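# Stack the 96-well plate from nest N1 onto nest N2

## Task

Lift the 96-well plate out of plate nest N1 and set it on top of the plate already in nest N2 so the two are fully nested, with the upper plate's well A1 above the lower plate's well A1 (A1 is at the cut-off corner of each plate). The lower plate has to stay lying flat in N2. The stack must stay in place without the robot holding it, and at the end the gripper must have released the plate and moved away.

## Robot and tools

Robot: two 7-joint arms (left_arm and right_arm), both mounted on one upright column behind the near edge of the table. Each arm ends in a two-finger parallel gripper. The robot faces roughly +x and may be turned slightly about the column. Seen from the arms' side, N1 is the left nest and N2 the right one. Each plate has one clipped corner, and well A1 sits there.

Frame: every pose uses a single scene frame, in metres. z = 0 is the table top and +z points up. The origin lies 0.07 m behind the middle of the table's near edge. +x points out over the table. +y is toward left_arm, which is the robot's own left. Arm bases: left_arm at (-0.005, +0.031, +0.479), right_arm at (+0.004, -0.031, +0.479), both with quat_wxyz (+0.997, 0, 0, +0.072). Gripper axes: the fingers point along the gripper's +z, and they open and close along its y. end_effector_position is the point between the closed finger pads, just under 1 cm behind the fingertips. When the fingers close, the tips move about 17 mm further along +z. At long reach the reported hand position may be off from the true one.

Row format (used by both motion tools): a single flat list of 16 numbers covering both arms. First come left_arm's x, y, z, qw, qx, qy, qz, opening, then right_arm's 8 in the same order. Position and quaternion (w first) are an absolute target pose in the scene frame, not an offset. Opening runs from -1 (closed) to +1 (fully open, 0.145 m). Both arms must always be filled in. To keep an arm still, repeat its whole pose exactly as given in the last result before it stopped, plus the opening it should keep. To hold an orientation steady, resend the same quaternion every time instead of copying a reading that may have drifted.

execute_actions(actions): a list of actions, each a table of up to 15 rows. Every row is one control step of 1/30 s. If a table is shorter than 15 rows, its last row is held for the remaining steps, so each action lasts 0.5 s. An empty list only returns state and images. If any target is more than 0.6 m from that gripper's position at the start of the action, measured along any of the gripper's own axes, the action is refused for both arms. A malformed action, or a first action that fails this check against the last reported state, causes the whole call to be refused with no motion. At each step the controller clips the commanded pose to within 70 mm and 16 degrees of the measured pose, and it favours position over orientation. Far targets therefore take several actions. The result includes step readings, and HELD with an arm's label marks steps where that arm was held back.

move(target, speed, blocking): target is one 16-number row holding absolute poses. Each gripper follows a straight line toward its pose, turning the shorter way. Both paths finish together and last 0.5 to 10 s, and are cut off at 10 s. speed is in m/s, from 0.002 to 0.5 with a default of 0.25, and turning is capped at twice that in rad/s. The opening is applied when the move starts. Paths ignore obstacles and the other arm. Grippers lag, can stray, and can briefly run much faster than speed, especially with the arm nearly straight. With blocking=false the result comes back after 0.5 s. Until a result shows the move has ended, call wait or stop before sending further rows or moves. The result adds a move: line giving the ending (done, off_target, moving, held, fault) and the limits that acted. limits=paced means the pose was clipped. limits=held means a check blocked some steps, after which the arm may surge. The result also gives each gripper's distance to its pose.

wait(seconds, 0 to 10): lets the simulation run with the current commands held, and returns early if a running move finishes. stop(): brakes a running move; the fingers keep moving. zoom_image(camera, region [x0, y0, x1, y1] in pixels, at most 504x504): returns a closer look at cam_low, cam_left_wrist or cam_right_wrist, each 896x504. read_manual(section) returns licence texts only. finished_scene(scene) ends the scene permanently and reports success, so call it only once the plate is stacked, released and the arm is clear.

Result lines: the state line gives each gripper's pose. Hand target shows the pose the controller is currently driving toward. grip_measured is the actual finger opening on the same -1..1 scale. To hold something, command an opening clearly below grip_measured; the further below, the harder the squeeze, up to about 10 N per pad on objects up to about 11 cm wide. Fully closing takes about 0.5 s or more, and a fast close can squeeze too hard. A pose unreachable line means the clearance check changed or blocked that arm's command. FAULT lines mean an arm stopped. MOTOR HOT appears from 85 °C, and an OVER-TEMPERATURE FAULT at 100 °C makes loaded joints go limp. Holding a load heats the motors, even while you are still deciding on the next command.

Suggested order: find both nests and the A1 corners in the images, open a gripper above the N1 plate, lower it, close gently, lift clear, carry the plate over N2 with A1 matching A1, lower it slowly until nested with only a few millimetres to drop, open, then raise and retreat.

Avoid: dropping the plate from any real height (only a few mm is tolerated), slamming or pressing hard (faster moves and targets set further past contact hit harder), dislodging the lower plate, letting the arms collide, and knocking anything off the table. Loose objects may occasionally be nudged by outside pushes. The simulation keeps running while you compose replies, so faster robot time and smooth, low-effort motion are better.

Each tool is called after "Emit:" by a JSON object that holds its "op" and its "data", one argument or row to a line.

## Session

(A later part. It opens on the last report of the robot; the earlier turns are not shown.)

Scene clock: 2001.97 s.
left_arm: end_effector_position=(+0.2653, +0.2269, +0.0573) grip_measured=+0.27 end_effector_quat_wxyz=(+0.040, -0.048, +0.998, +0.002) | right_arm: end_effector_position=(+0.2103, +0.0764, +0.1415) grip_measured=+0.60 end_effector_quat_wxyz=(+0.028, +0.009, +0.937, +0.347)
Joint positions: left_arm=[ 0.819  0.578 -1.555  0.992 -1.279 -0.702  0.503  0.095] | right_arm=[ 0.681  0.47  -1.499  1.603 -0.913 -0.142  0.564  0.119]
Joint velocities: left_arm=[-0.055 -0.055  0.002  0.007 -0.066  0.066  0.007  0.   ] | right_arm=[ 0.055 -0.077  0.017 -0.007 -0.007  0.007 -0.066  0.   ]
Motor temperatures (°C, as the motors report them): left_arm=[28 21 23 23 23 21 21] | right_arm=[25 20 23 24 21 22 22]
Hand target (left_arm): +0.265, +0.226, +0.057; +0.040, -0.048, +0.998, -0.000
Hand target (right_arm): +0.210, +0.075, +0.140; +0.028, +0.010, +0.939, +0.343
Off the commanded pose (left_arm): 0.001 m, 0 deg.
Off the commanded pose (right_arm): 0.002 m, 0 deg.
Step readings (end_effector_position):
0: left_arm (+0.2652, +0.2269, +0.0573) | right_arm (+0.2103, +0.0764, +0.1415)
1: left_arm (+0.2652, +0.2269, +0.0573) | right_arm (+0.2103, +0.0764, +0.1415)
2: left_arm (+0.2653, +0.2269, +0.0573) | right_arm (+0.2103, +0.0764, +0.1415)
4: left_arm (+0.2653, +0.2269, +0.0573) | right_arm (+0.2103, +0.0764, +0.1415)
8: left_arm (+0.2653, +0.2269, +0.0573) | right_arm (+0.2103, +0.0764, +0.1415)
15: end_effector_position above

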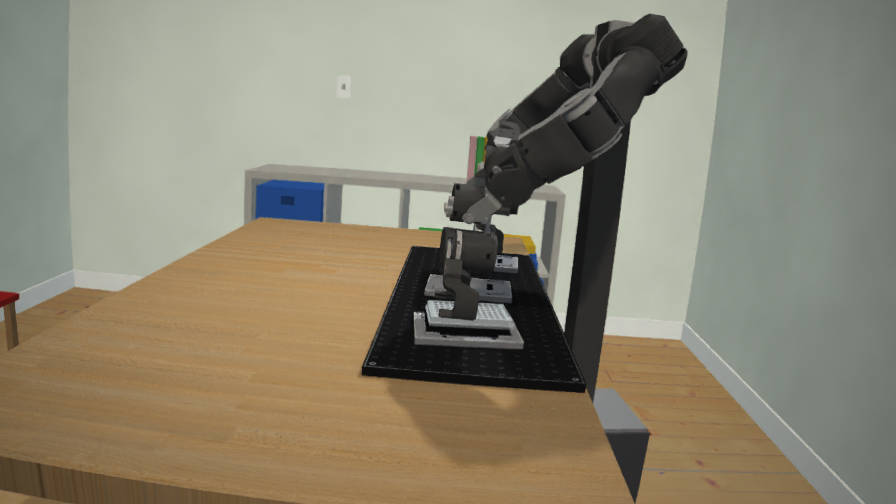

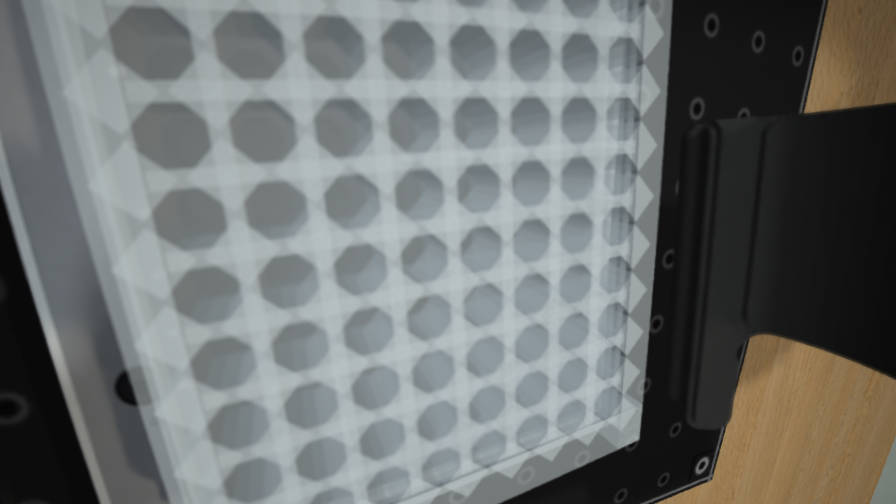

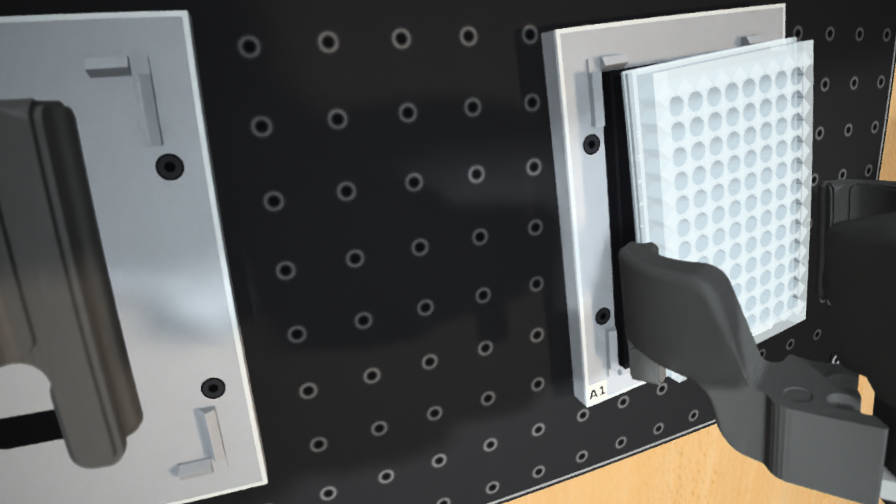

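Emit:
{"op": "execute_actions", "data": {
  "actions": [
    [[0.2649,0.2262,0.0565,0.04,-0.048,0.998,0,0.26, 0.21,0.075,0.14,0.028,0.010,0.939,0.343,0.6],[0.2649,0.2262,0.0565,0.04,-0.048,0.998,0,0.26, 0.21,0.075,0.14,0.028,0.010,0.939,0.343,0.6],[0.2649,0.2262,0.0565,0.04,-0.048,0.998,0,0.25, 0.21,0.075,0.14,0.028,0.010,0.939,0.343,0.6],[0.2649,0.2262,0.0565,0.04,-0.048,0.998,0,0.25, 0.21,0.075,0.14,0.028,0.010,0.939,0.343,0.6],[0.2649,0.2262,0.0565,0.04,-0.048,0.998,0,0.24, 0.21,0.075,0.14,0.028,0.010,0.939,0.343,0.6],[0.2649,0.2262,0.0565,0.04,-0.048,0.998,0,0.24, 0.21,0.075,0.14,0.028,0.010,0.939,0.343,0.6],[0.2649,0.2262,0.0565,0.04,-0.048,0.998,0,0.23, 0.21,0.075,0.14,0.028,0.010,0.939,0.343,0.6],[0.2649,0.2262,0.0565,0.04,-0.048,0.998,0,0.23, 0.21,0.075,0.14,0.028,0.010,0.939,0.343,0.6],[0.2649,0.2262,0.0565,0.04,-0.048,0.998,0,0.22, 0.21,0.075,0.14,0.028,0.010,0.939,0.343,0.6],[0.2649,0.2262,0.0565,0.04,-0.048,0.998,0,0.22, 0.21,0.075,0.14,0.028,0.010,0.939,0.343,0.6],[0.2649,0.2262,0.0565,0.04,-0.048,0.998,0,0.21, 0.21,0.075,0.14,0.028,0.010,0.939,0.343,0.6]]
  ]
}}

Scene clock: 2034.37 s.
left_arm: end_effector_position=(+0.2653, +0.2269, +0.0573) grip_measured=+0.21 end_effector_quat_wxyz=(+0.040, -0.048, +0.998, +0.002) | right_arm: end_effector_position=(+0.2103, +0.0764, +0.1415) grip_measured=+0.60 end_effector_quat_wxyz=(+0.028, +0.009, +0.937, +0.347)
Joint positions: left_arm=[ 0.819  0.578 -1.555  0.992 -1.279 -0.702  0.503  0.091] | right_arm=[ 0.681  0.47  -1.499  1.603 -0.913 -0.142  0.564  0.119]
Joint velocities: left_arm=[ 0.011 -0.033 -0.017  0.007 -0.022  0.037 -0.007  0.   ] | right_arm=[ 0.011 -0.077 -0.022  0.007 -0.095 -0.037  0.007  0.   ]
Motor temperatures (°C, as the motors report them): left_arm=[28 21 23 23 23 21 21] | right_arm=[25 20 23 25 21 22 22]
Hand target (left_arm): +0.265, +0.226, +0.057; +0.040, -0.048, +0.998, -0.000
Hand target (right_arm): +0.210, +0.075, +0.140; +0.028, +0.010, +0.939, +0.343
Off the commanded pose (left_arm): 0.001 m, 0 deg.
Off the commanded pose (right_arm): 0.002 m, 0 deg.
Step readings (end_effector_position):
0: left_arm (+0.2653, +0.2269, +0.0573) | right_arm (+0.2103, +0.0764, +0.1415)
1: left_arm (+0.2653, +0.2269, +0.0573) | right_arm (+0.2103, +0.0764, +0.1415)
2: left_arm (+0.2653, +0.2269, +0.0573) | right_arm (+0.2103, +0.0764, +0.1415)
4: left_arm (+0.2653, +0.2269, +0.0573) | right_arm (+0.2103, +0.0764, +0.1415)
8: left_arm (+0.2653, +0.2269, +0.0573) | right_arm (+0.2103, +0.0764, +0.1415)
15: end_effector_position above

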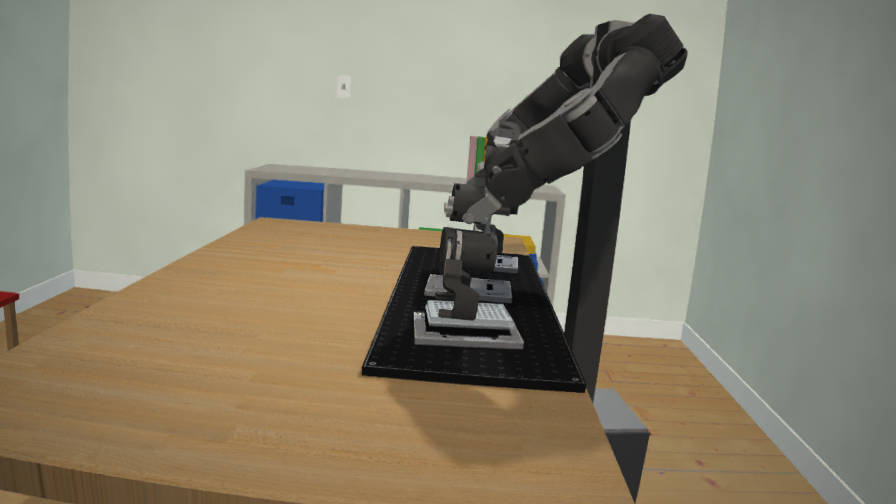

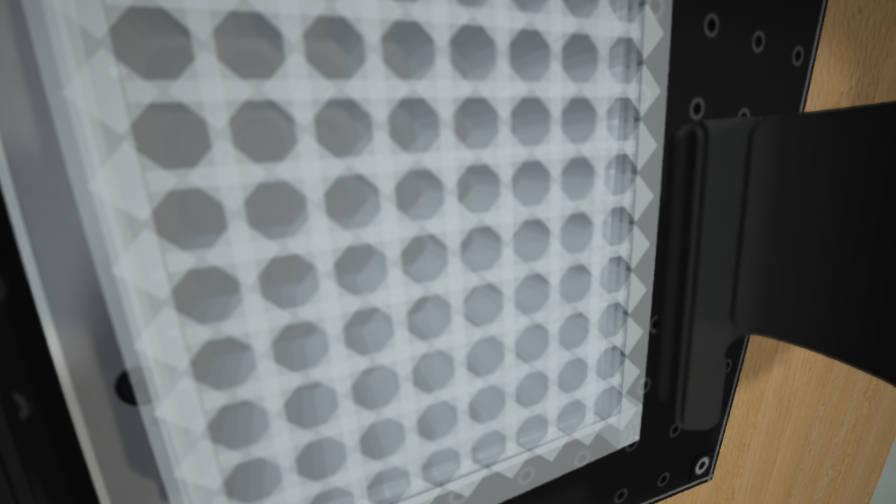

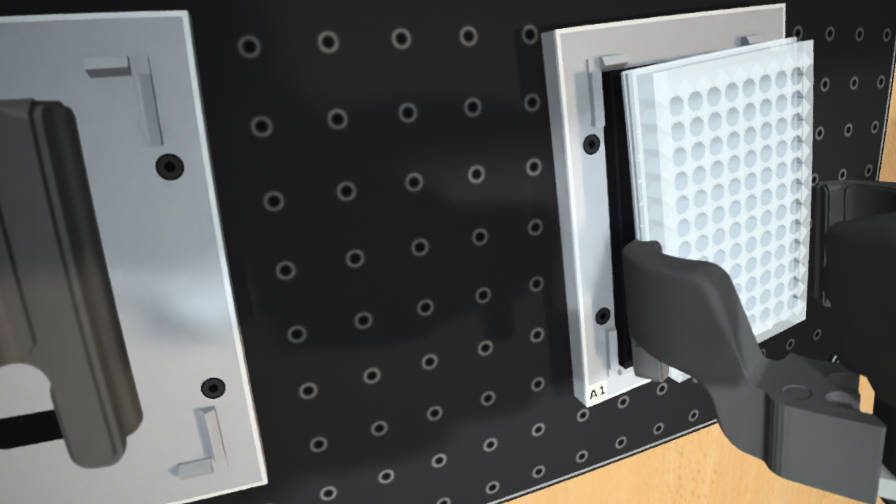

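Emit:
{"op": "execute_actions", "data": {
  "actions": [
    [[0.2649,0.2262,0.0565,0.04,-0.048,0.998,0,0.20, 0.21,0.075,0.14,0.028,0.010,0.939,0.343,0.6],[0.2649,0.2262,0.0565,0.04,-0.048,0.998,0,0.20, 0.21,0.075,0.14,0.028,0.010,0.939,0.343,0.6],[0.2649,0.2262,0.0565,0.04,-0.048,0.998,0,0.195, 0.21,0.075,0.14,0.028,0.010,0.939,0.343,0.6],[0.2649,0.2262,0.0565,0.04,-0.048,0.998,0,0.19, 0.21,0.075,0.14,0.028,0.010,0.939,0.343,0.6],[0.2649,0.2262,0.0565,0.04,-0.048,0.998,0,0.19, 0.21,0.075,0.14,0.028,0.010,0.939,0.343,0.6],[0.2649,0.2262,0.0565,0.04,-0.048,0.998,0,0.185, 0.21,0.075,0.14,0.028,0.010,0.939,0.343,0.6],[0.2649,0.2262,0.0565,0.04,-0.048,0.998,0,0.18, 0.21,0.075,0.14,0.028,0.010,0.939,0.343,0.6],[0.2649,0.2262,0.0565,0.04,-0.048,0.998,0,0.18, 0.21,0.075,0.14,0.028,0.010,0.939,0.343,0.6],[0.2649,0.2262,0.0565,0.04,-0.048,0.998,0,0.175, 0.21,0.075,0.14,0.028,0.010,0.939,0.343,0.6],[0.2649,0.2262,0.0565,0.04,-0.048,0.998,0,0.17, 0.21,0.075,0.14,0.028,0.010,0.939,0.343,0.6]]
  ]
}}

Scene clock: 2047.00 s.
left_arm: end_effector_position=(+0.2653, +0.2269, +0.0573) grip_measured=+0.17 end_effector_quat_wxyz=(+0.040, -0.048, +0.998, +0.002) | right_arm: end_effector_position=(+0.2103, +0.0764, +0.1415) grip_measured=+0.60 end_effector_quat_wxyz=(+0.028, +0.009, +0.937, +0.347)
Joint positions: left_arm=[ 0.819  0.578 -1.555  0.992 -1.279 -0.702  0.503  0.088] | right_arm=[ 0.681  0.47  -1.499  1.603 -0.913 -0.142  0.564  0.119]
Joint velocities: left_arm=[ 0.055  0.099  0.012  0.017  0.007 -0.007 -0.022 -0.   ] | right_arm=[-0.011  0.011  0.002  0.007  0.007  0.081  0.022 -0.   ]
Motor temperatures (°C, as the motors report them): left_arm=[28 21 23 23 23 21 21] | right_arm=[25 20 23 25 21 22 22]
Hand target (left_arm): +0.265, +0.226, +0.057; +0.040, -0.048, +0.998, -0.000
Hand target (right_arm): +0.210, +0.075, +0.140; +0.028, +0.010, +0.939, +0.343
Off the commanded pose (left_arm): 0.001 m, 0 deg.
Off the commanded pose (right_arm): 0.002 m, 0 deg.
Step readings (end_effector_position):
0: left_arm (+0.2653, +0.2269, +0.0573) | right_arm (+0.2103, +0.0764, +0.1415)
1: left_arm (+0.2653, +0.2269, +0.0573) | right_arm (+0.2103, +0.0764, +0.1415)
2: left_arm (+0.2653, +0.2269, +0.0573) | right_arm (+0.2103, +0.0764, +0.1415)
4: left_arm (+0.2653, +0.2269, +0.0573) | right_arm (+0.2103, +0.0764, +0.1415)
8: left_arm (+0.2653, +0.2269, +0.0573) | right_arm (+0.2103, +0.0764, +0.1415)
15: end_effector_position above

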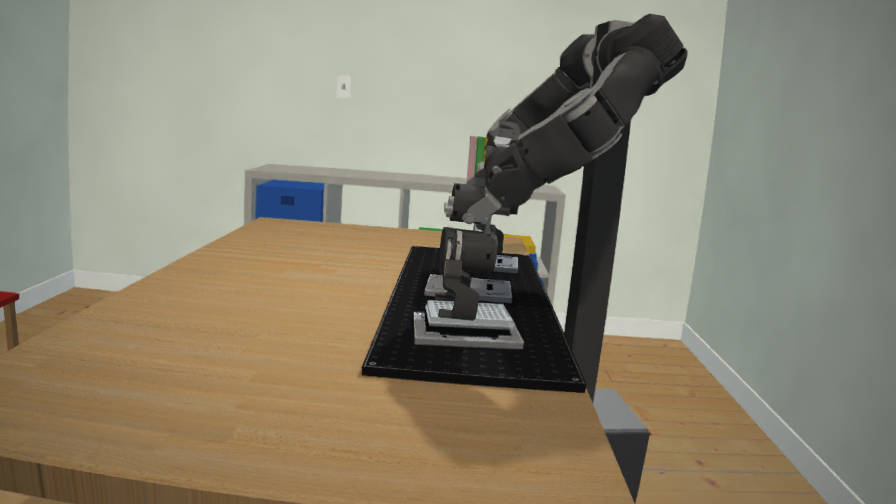

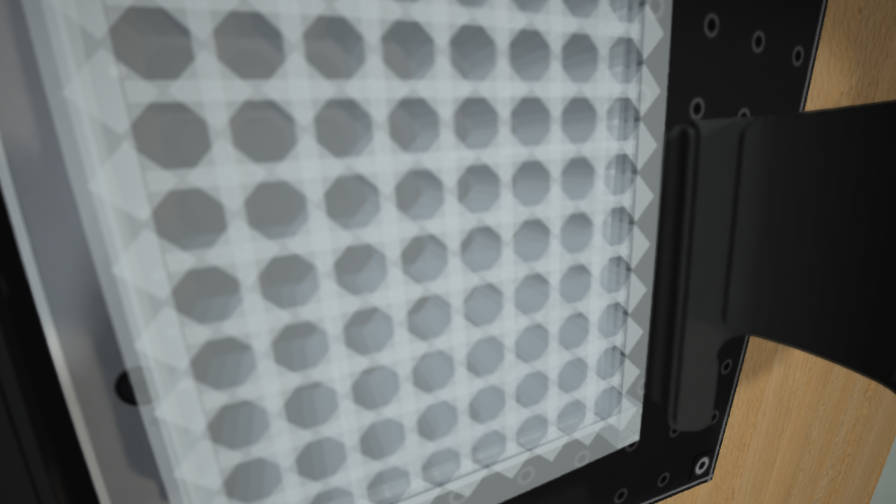

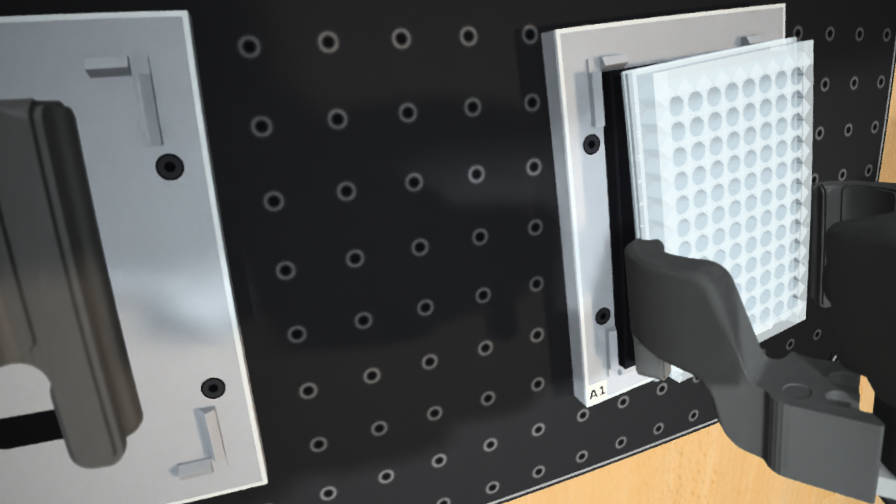

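Emit:
{"op": "move", "data": {
  "target": [0.2654,0.2227,0.0565,0.04,-0.048,0.998,0,0.27, 0.21,0.075,0.14,0.028,0.010,0.939,0.343,0.6],
  "speed": 0.003
}}

Scene clock: 2059.97 s.
left_arm: end_effector_position=(+0.2660, +0.2235, +0.0572) grip_measured=+0.27 end_effector_quat_wxyz=(+0.040, -0.048, +0.998, -0.001) | right_arm: end_effector_position=(+0.2103, +0.0764, +0.1415) grip_measured=+0.60 end_effector_quat_wxyz=(+0.028, +0.009, +0.937, +0.347)
Joint positions: left_arm=[ 0.819  0.572 -1.555  0.992 -1.274 -0.699  0.506  0.095] | right_arm=[ 0.681  0.47  -1.499  1.603 -0.913 -0.142  0.564  0.119]
Joint velocities: left_arm=[-0.077 -0.033 -0.017 -0.017 -0.037 -0.051 -0.022  0.   ] | right_arm=[-0.055 -0.121 -0.002 -0.007 -0.022  0.066  0.007  0.   ]
Motor temperatures (°C, as the motors report them): left_arm=[28 21 23 23 23 21 21] | right_arm=[25 20 23 25 21 22 22]
Hand target (left_arm): +0.265, +0.223, +0.057; +0.040, -0.048, +0.998, -0.000
Hand target (right_arm): +0.210, +0.075, +0.140; +0.028, +0.010, +0.939, +0.343
Off the commanded pose (left_arm): 0.001 m, 0 deg.
Off the commanded pose (right_arm): 0.002 m, 0 deg.
move: done

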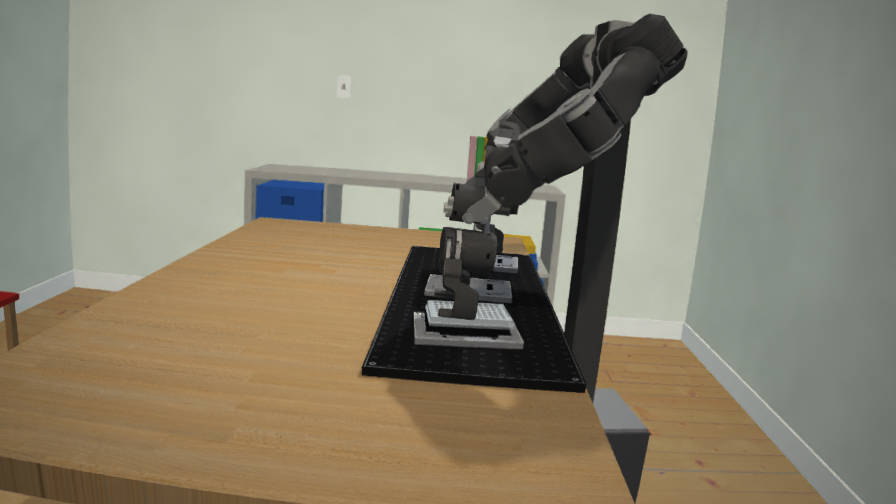

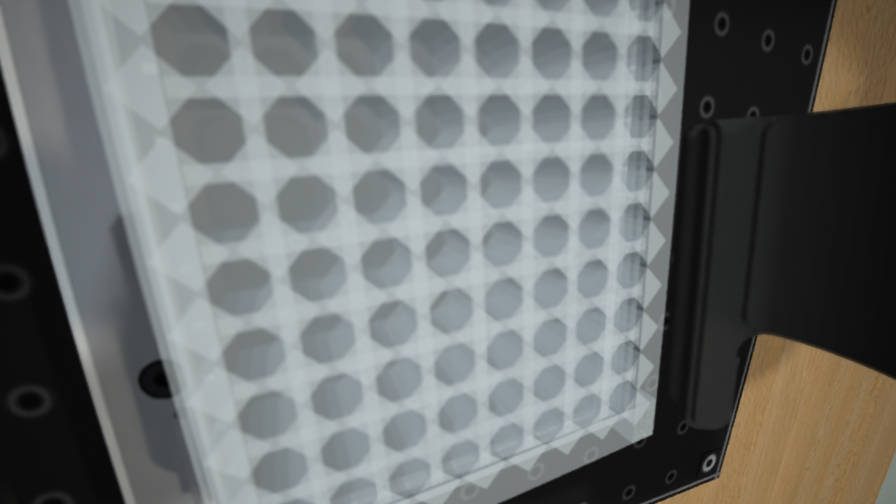

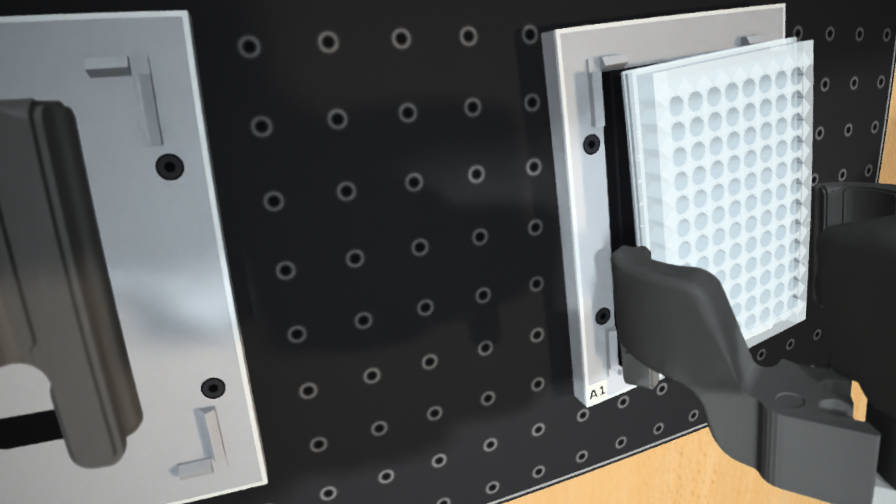

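Emit:
{"op": "execute_actions", "data": {
  "actions": [
    [[0.2654,0.2227,0.0565,0.04,-0.048,0.998,0,0.265, 0.21,0.075,0.14,0.028,0.010,0.939,0.343,0.6],[0.2654,0.2227,0.0565,0.04,-0.048,0.998,0,0.26, 0.21,0.075,0.14,0.028,0.010,0.939,0.343,0.6],[0.2654,0.2227,0.0565,0.04,-0.048,0.998,0,0.255, 0.21,0.075,0.14,0.028,0.010,0.939,0.343,0.6],[0.2654,0.2227,0.0565,0.04,-0.048,0.998,0,0.25, 0.21,0.075,0.14,0.028,0.010,0.939,0.343,0.6],[0.2654,0.2227,0.0565,0.04,-0.048,0.998,0,0.245, 0.21,0.075,0.14,0.028,0.010,0.939,0.343,0.6],[0.2654,0.2227,0.0565,0.04,-0.048,0.998,0,0.24, 0.21,0.075,0.14,0.028,0.010,0.939,0.343,0.6],[0.2654,0.2227,0.0565,0.04,-0.048,0.998,0,0.235, 0.21,0.075,0.14,0.028,0.010,0.939,0.343,0.6],[0.2654,0.2227,0.0565,0.04,-0.048,0.998,0,0.23, 0.21,0.075,0.14,0.028,0.010,0.939,0.343,0.6],[0.2654,0.2227,0.0565,0.04,-0.048,0.998,0,0.225, 0.21,0.075,0.14,0.028,0.010,0.939,0.343,0.6],[0.2654,0.2227,0.0565,0.04,-0.048,0.998,0,0.22, 0.21,0.075,0.14,0.028,0.010,0.939,0.343,0.6]]
  ]
}}

Scene clock: 2084.33 s.
left_arm: end_effector_position=(+0.2661, +0.2234, +0.0572) grip_measured=+0.22 end_effector_quat_wxyz=(+0.040, -0.048, +0.998, -0.001) | right_arm: end_effector_position=(+0.2103, +0.0764, +0.1415) grip_measured=+0.60 end_effector_quat_wxyz=(+0.028, +0.009, +0.937, +0.347)
Joint positions: left_arm=[ 0.819  0.572 -1.555  0.992 -1.274 -0.699  0.506  0.092] | right_arm=[ 0.681  0.47  -1.499  1.603 -0.913 -0.142  0.564  0.119]
Joint velocities: left_arm=[-0.077 -0.055 -0.007  0.002  0.051 -0.007 -0.007 -0.   ] | right_arm=[ 0.011 -0.033  0.007 -0.002  0.022 -0.051  0.037  0.   ]
Motor temperatures (°C, as the motors report them): left_arm=[28 21 23 23 23 21 21] | right_arm=[25 20 23 25 21 22 22]
Hand target (left_arm): +0.265, +0.223, +0.057; +0.040, -0.048, +0.998, +0.000
Hand target (right_arm): +0.210, +0.075, +0.140; +0.028, +0.010, +0.939, +0.343
Off the commanded pose (left_arm): 0.001 m, 0 deg.
Off the commanded pose (right_arm): 0.002 m, 0 deg.
Step readings (end_effector_position):
0: left_arm (+0.2660, +0.2235, +0.0572) | right_arm (+0.2103, +0.0764, +0.1415)
1: left_arm (+0.2660, +0.2235, +0.0572) | right_arm (+0.2103, +0.0764, +0.1415)
2: left_arm (+0.2661, +0.2233, +0.0572) | right_arm (+0.2103, +0.0764, +0.1415)
4: left_arm (+0.2661, +0.2233, +0.0572) | right_arm (+0.2103, +0.0764, +0.1415)
8: left_arm (+0.2661, +0.2234, +0.0572) | right_arm (+0.2103, +0.0764, +0.1415)
15: end_effector_position above

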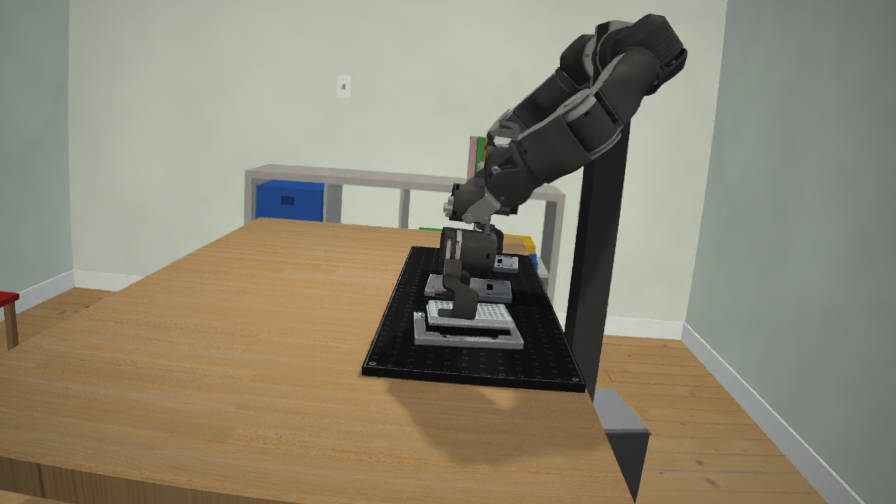

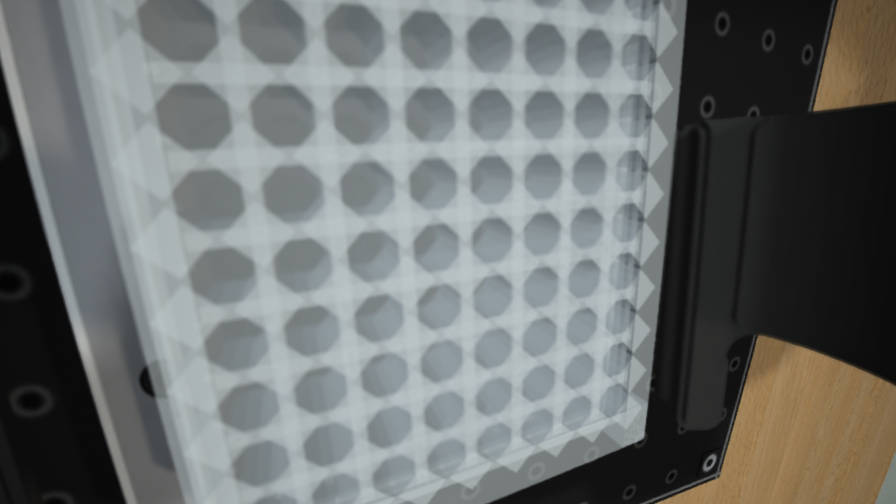

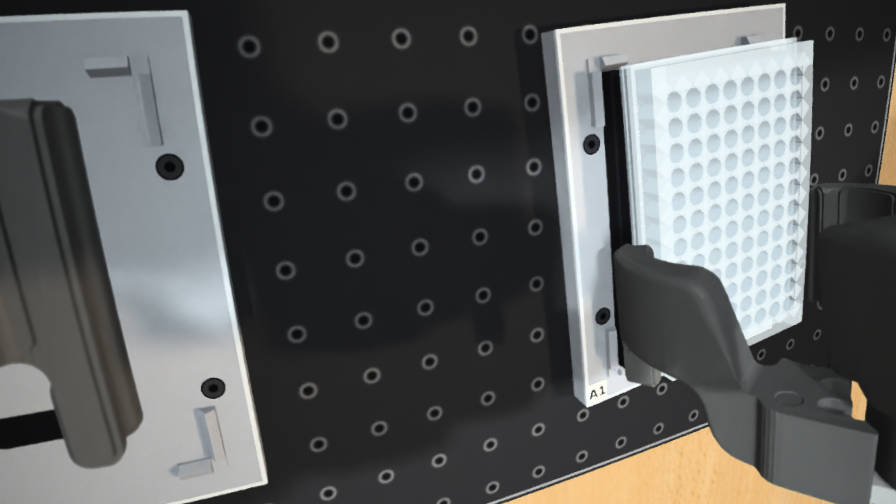

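Emit:
{"op": "zoom_image", "data": {
  "camera": "cam_right_wrist",
  "region": [560, 40, 760, 240]
}}

Emit:
{"op": "zoom_image", "data": {
  "camera": "cam_low",
  "region": [400, 270, 540, 360]
}}

Region (560, 40, 760, 240) of cam_right_wrist's 896x504 image, scaled by 2.520, with more detail than that image has.

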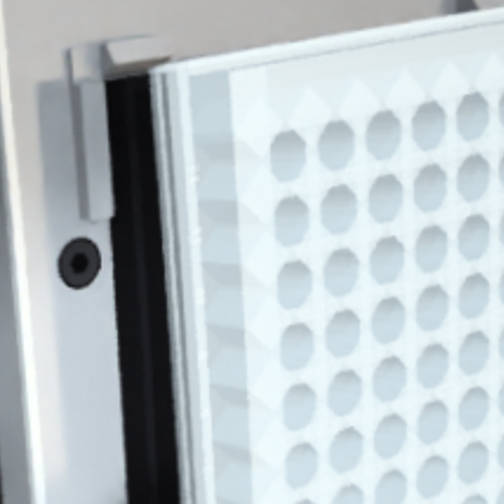

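Region (400, 270, 540, 360) of cam_low's 896x504 image, scaled by 3.600, with more detail than that image has; it fills the top 324 rows of this view, and the rest is white.

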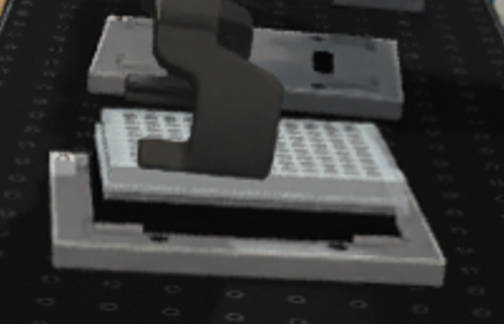

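Emit:
{"op": "execute_actions", "data": {
  "actions": [
    [[0.2654,0.2227,0.0565,0.04,-0.048,0.998,0,0.23, 0.21,0.075,0.14,0.028,0.010,0.939,0.343,0.6],[0.2654,0.2227,0.0565,0.04,-0.048,0.998,0,0.24, 0.21,0.075,0.14,0.028,0.010,0.939,0.343,0.6],[0.2654,0.2227,0.0565,0.04,-0.048,0.998,0,0.25, 0.21,0.075,0.14,0.028,0.010,0.939,0.343,0.6],[0.2654,0.2227,0.0565,0.04,-0.048,0.998,0,0.27, 0.21,0.075,0.14,0.028,0.010,0.939,0.343,0.6],[0.2654,0.2227,0.0565,0.04,-0.048,0.998,0,0.29, 0.21,0.075,0.14,0.028,0.010,0.939,0.343,0.6],[0.2654,0.2227,0.0565,0.04,-0.048,0.998,0,0.31, 0.21,0.075,0.14,0.028,0.010,0.939,0.343,0.6],[0.2654,0.2227,0.0565,0.04,-0.048,0.998,0,0.33, 0.21,0.075,0.14,0.028,0.010,0.939,0.343,0.6],[0.2654,0.2227,0.0565,0.04,-0.048,0.998,0,0.35, 0.21,0.075,0.14,0.028,0.010,0.939,0.343,0.6]]
  ]
}}

Emit:
{"op": "move", "data": {
  "target": [0.262,0.205,0.11,0,-0.055,0.998,0,0.5, 0.21,0.075,0.14,0.028,0.010,0.939,0.343,0.6],
  "speed": 0.03
}}

Emit:
{"op": "zoom_image", "data": {
  "camera": "cam_left_wrist",
  "region": [200, 0, 420, 480]
}}

Emit:
{"op": "zoom_image", "data": {
  "camera": "cam_right_wrist",
  "region": [540, 20, 860, 420]
}}

Scene clock: 2155.27 s.
left_arm: end_effector_position=(+0.2661, +0.2234, +0.0572) grip_measured=+0.35 end_effector_quat_wxyz=(+0.040, -0.048, +0.998, -0.001) | right_arm: end_effector_position=(+0.2103, +0.0764, +0.1415) grip_measured=+0.60 end_effector_quat_wxyz=(+0.028, +0.009, +0.937, +0.347)
Joint positions: left_arm=[ 0.819  0.572 -1.555  0.992 -1.274 -0.699  0.506  0.101] | right_arm=[ 0.681  0.47  -1.499  1.603 -0.913 -0.142  0.564  0.119]
Joint velocities: left_arm=[ 0.055 -0.033 -0.017 -0.017 -0.007 -0.007  0.022 -0.   ] | right_arm=[ 0.055 -0.055 -0.012  0.027  0.022 -0.066 -0.007 -0.   ]
Motor temperatures (°C, as the motors report them): left_arm=[28 21 23 23 23 21 21] | right_arm=[25 20 23 25 21 22 22]
Hand target (left_arm): +0.265, +0.223, +0.057; +0.040, -0.048, +0.998, -0.000
Hand target (right_arm): +0.210, +0.075, +0.140; +0.028, +0.010, +0.939, +0.343
Off the commanded pose (left_arm): 0.001 m, 0 deg.
Off the commanded pose (right_arm): 0.002 m, 0 deg.
Step readings (end_effector_position):
0: left_arm (+0.2661, +0.2234, +0.0572) | right_arm (+0.2103, +0.0764, +0.1415)
1: left_arm (+0.2661, +0.2234, +0.0572) | right_arm (+0.2103, +0.0764, +0.1415)
2: left_arm (+0.2661, +0.2234, +0.0572) | right_arm (+0.2103, +0.0764, +0.1415)
4: left_arm (+0.2661, +0.2234, +0.0572) | right_arm (+0.2103, +0.0764, +0.1415)
8: left_arm (+0.2661, +0.2234, +0.0572) | right_arm (+0.2103, +0.0764, +0.1415)
15: end_effector_position above

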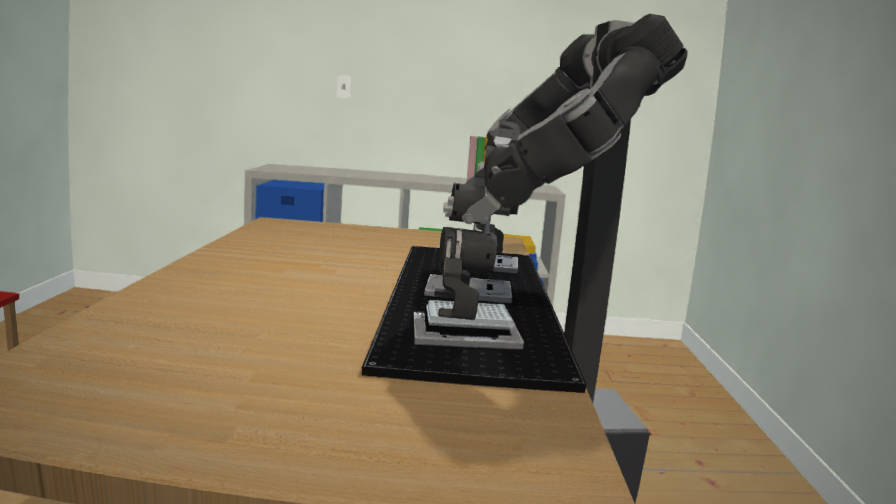

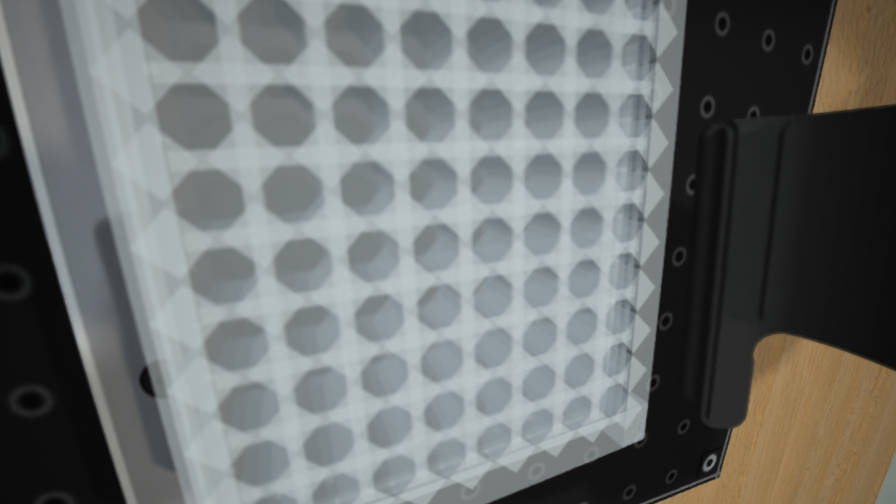

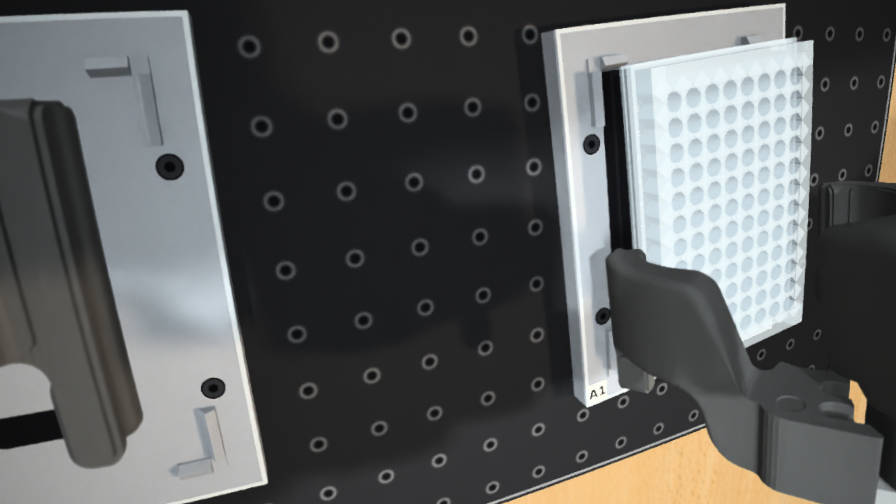

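Scene clock: 2157.37 s.
left_arm: end_effector_position=(+0.2615, +0.2046, +0.1096) grip_measured=+0.50 end_effector_quat_wxyz=(+0.001, -0.057, +0.998, -0.001) | right_arm: end_effector_position=(+0.2103, +0.0764, +0.1415) grip_measured=+0.60 end_effector_quat_wxyz=(+0.028, +0.009, +0.937, +0.347)
Joint positions: left_arm=[ 0.937  0.653 -1.552  1.253 -0.94  -0.764  0.85   0.112] | right_arm=[ 0.681  0.47  -1.499  1.603 -0.913 -0.142  0.564  0.119]
Joint velocities: left_arm=[ 0.011 -0.055 -0.007  0.002  0.007 -0.081 -0.037  0.   ] | right_arm=[-0.077 -0.011  0.007  0.012 -0.051 -0.022 -0.022 -0.   ]
Motor temperatures (°C, as the motors report them): left_arm=[28 21 23 23 23 21 21] | right_arm=[25 20 23 25 21 22 22]
Hand target (left_arm): +0.262, +0.206, +0.110; -0.000, -0.056, +0.998, +0.001
Hand target (right_arm): +0.210, +0.075, +0.140; +0.028, +0.010, +0.939, +0.343
Off the commanded pose (left_arm): 0.001 m, 0 deg.
Off the commanded pose (right_arm): 0.002 m, 0 deg.
move: done

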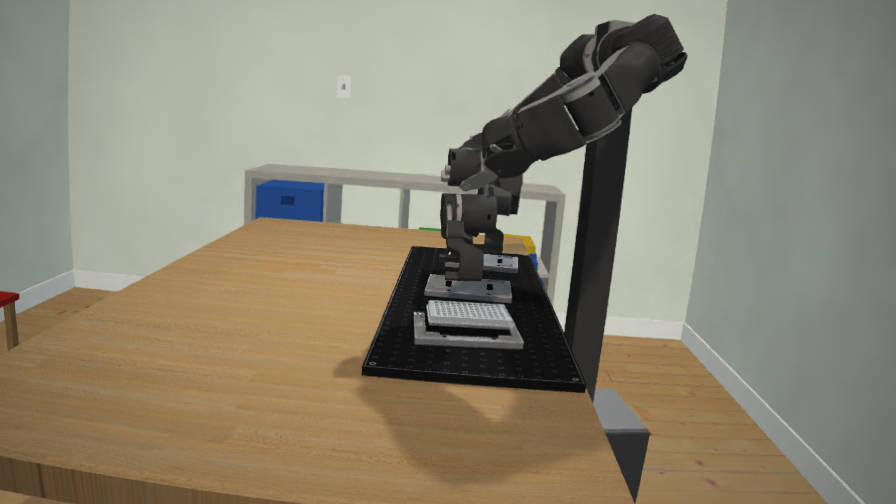

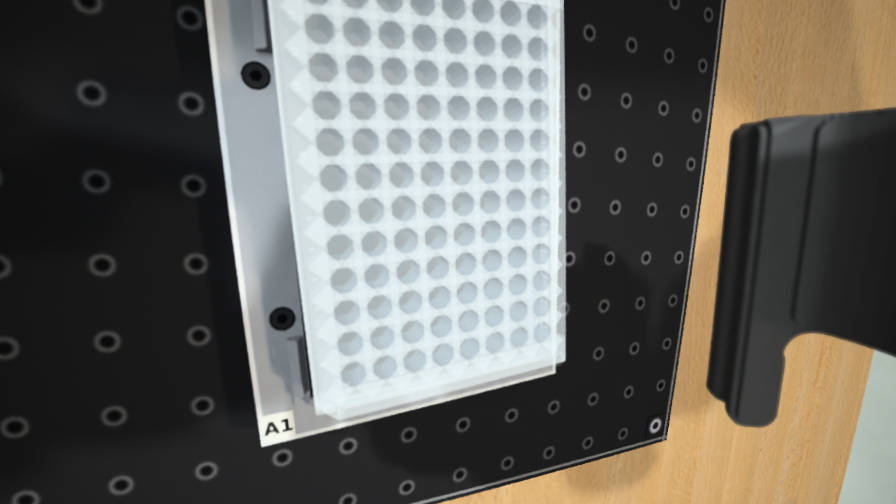

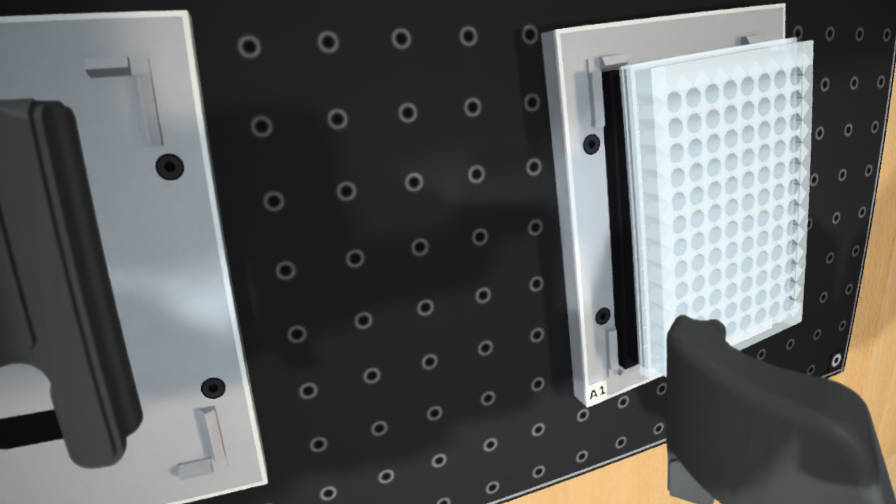

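Region (200, 0, 420, 480) of cam_left_wrist's 896x504 image, scaled by 1.050, with more detail than that image has; it fills the left 231 columns of this view, and the rest is white.

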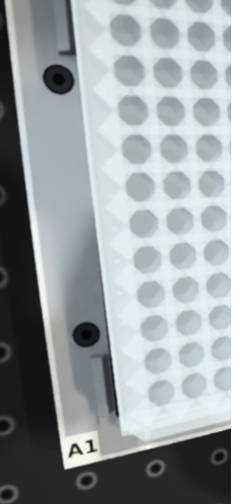

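Region (540, 20, 860, 420) of cam_right_wrist's 896x504 image, scaled by 1.260, with more detail than that image has; it fills the left 403 columns of this view, and the rest is white.

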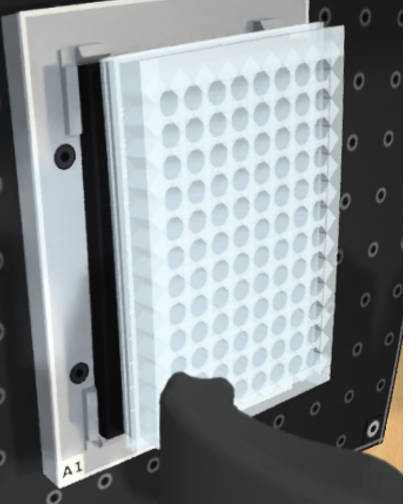

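Emit:
{"op": "move", "data": {
  "target": [0.203,0.232,0.11,0,-0.055,0.998,0,0.5, 0.21,0.075,0.14,0.028,0.010,0.939,0.343,0.6],
  "speed": 0.04
}}

Scene clock: 2184.33 s.
left_arm: end_effector_position=(+0.2036, +0.2338, +0.1100) grip_measured=+0.50 end_effector_quat_wxyz=(-0.000, -0.054, +0.999, +0.003) | right_arm: end_effector_position=(+0.2103, +0.0764, +0.1415) grip_measured=+0.60 end_effector_quat_wxyz=(+0.028, +0.009, +0.937, +0.347)
Joint positions: left_arm=[ 0.837  0.907 -1.552  1.528 -1.022 -0.69   0.819  0.112] | right_arm=[ 0.681  0.47  -1.499  1.603 -0.913 -0.142  0.564  0.119]
Joint velocities: left_arm=[-0.011 -0.055 -0.007  0.012  0.007 -0.051 -0.037 -0.   ] | right_arm=[-0.055  0.033 -0.002 -0.002  0.007 -0.11  -0.007  0.   ]
Motor temperatures (°C, as the motors report them): left_arm=[29 21 23 23 23 21 21] | right_arm=[25 20 23 25 21 22 22]
Hand target (left_arm): +0.204, +0.232, +0.110; +0.001, -0.055, +0.999, +0.000
Hand target (right_arm): +0.210, +0.075, +0.140; +0.028, +0.010, +0.939, +0.343
Off the commanded pose (left_arm): 0.002 m, 0 deg.
Off the commanded pose (right_arm): 0.002 m, 0 deg.
move: done

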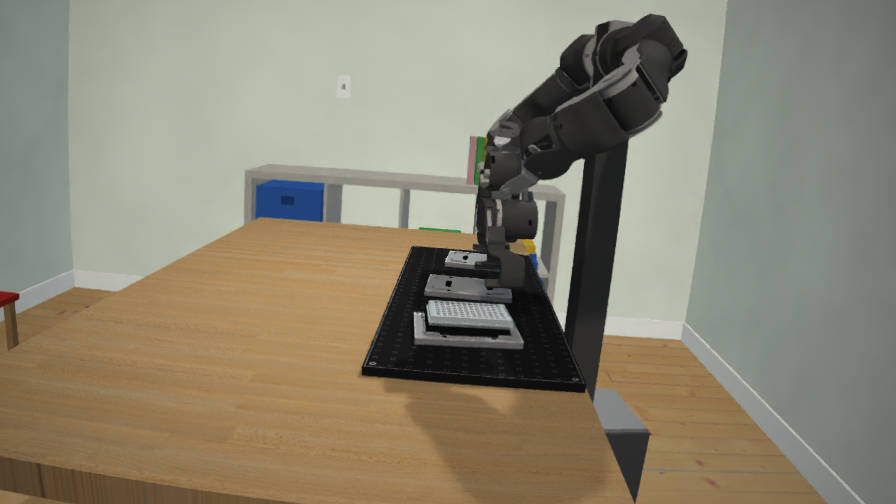

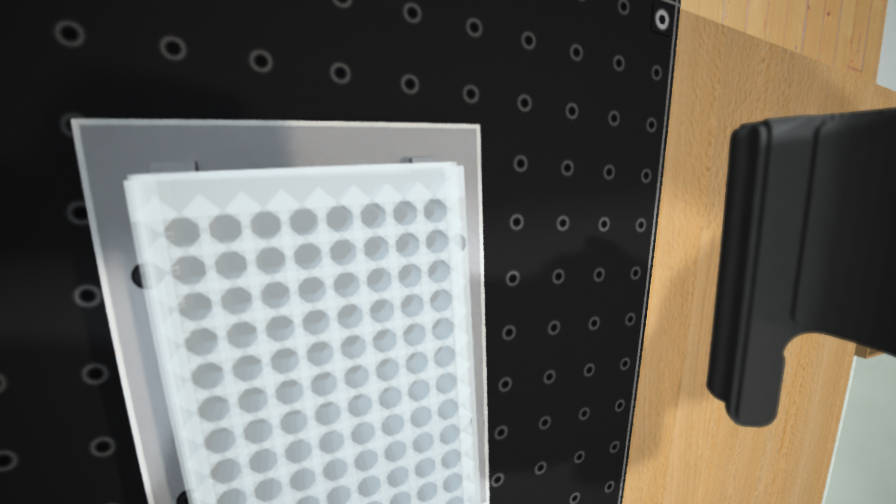

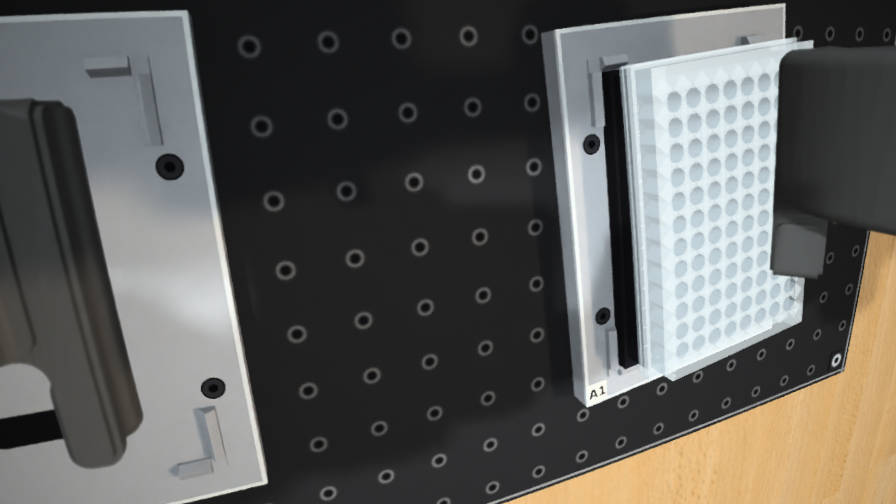

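Emit:
{"op": "zoom_image", "data": {
  "camera": "cam_left_wrist",
  "region": [60, 100, 500, 260]
}}

Emit:
{"op": "zoom_image", "data": {
  "camera": "cam_right_wrist",
  "region": [570, 270, 830, 430]
}}

Region (60, 100, 500, 260) of cam_left_wrist's 896x504 image, scaled by 1.145, with more detail than that image has; it fills the top 183 rows of this view, and the rest is white.

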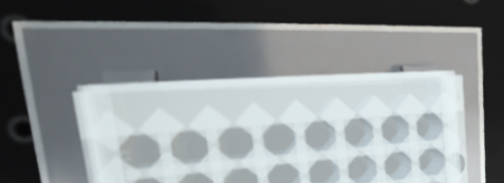

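Region (570, 270, 830, 430) of cam_right_wrist's 896x504 image, scaled by 1.938, with more detail than that image has; it fills the top 310 rows of this view, and the rest is white.

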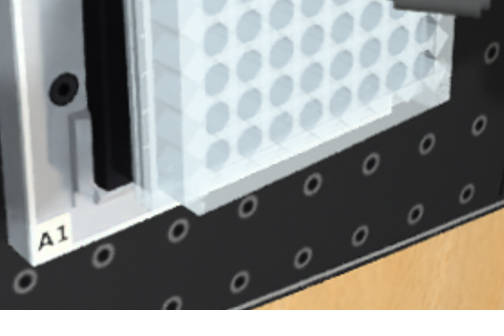

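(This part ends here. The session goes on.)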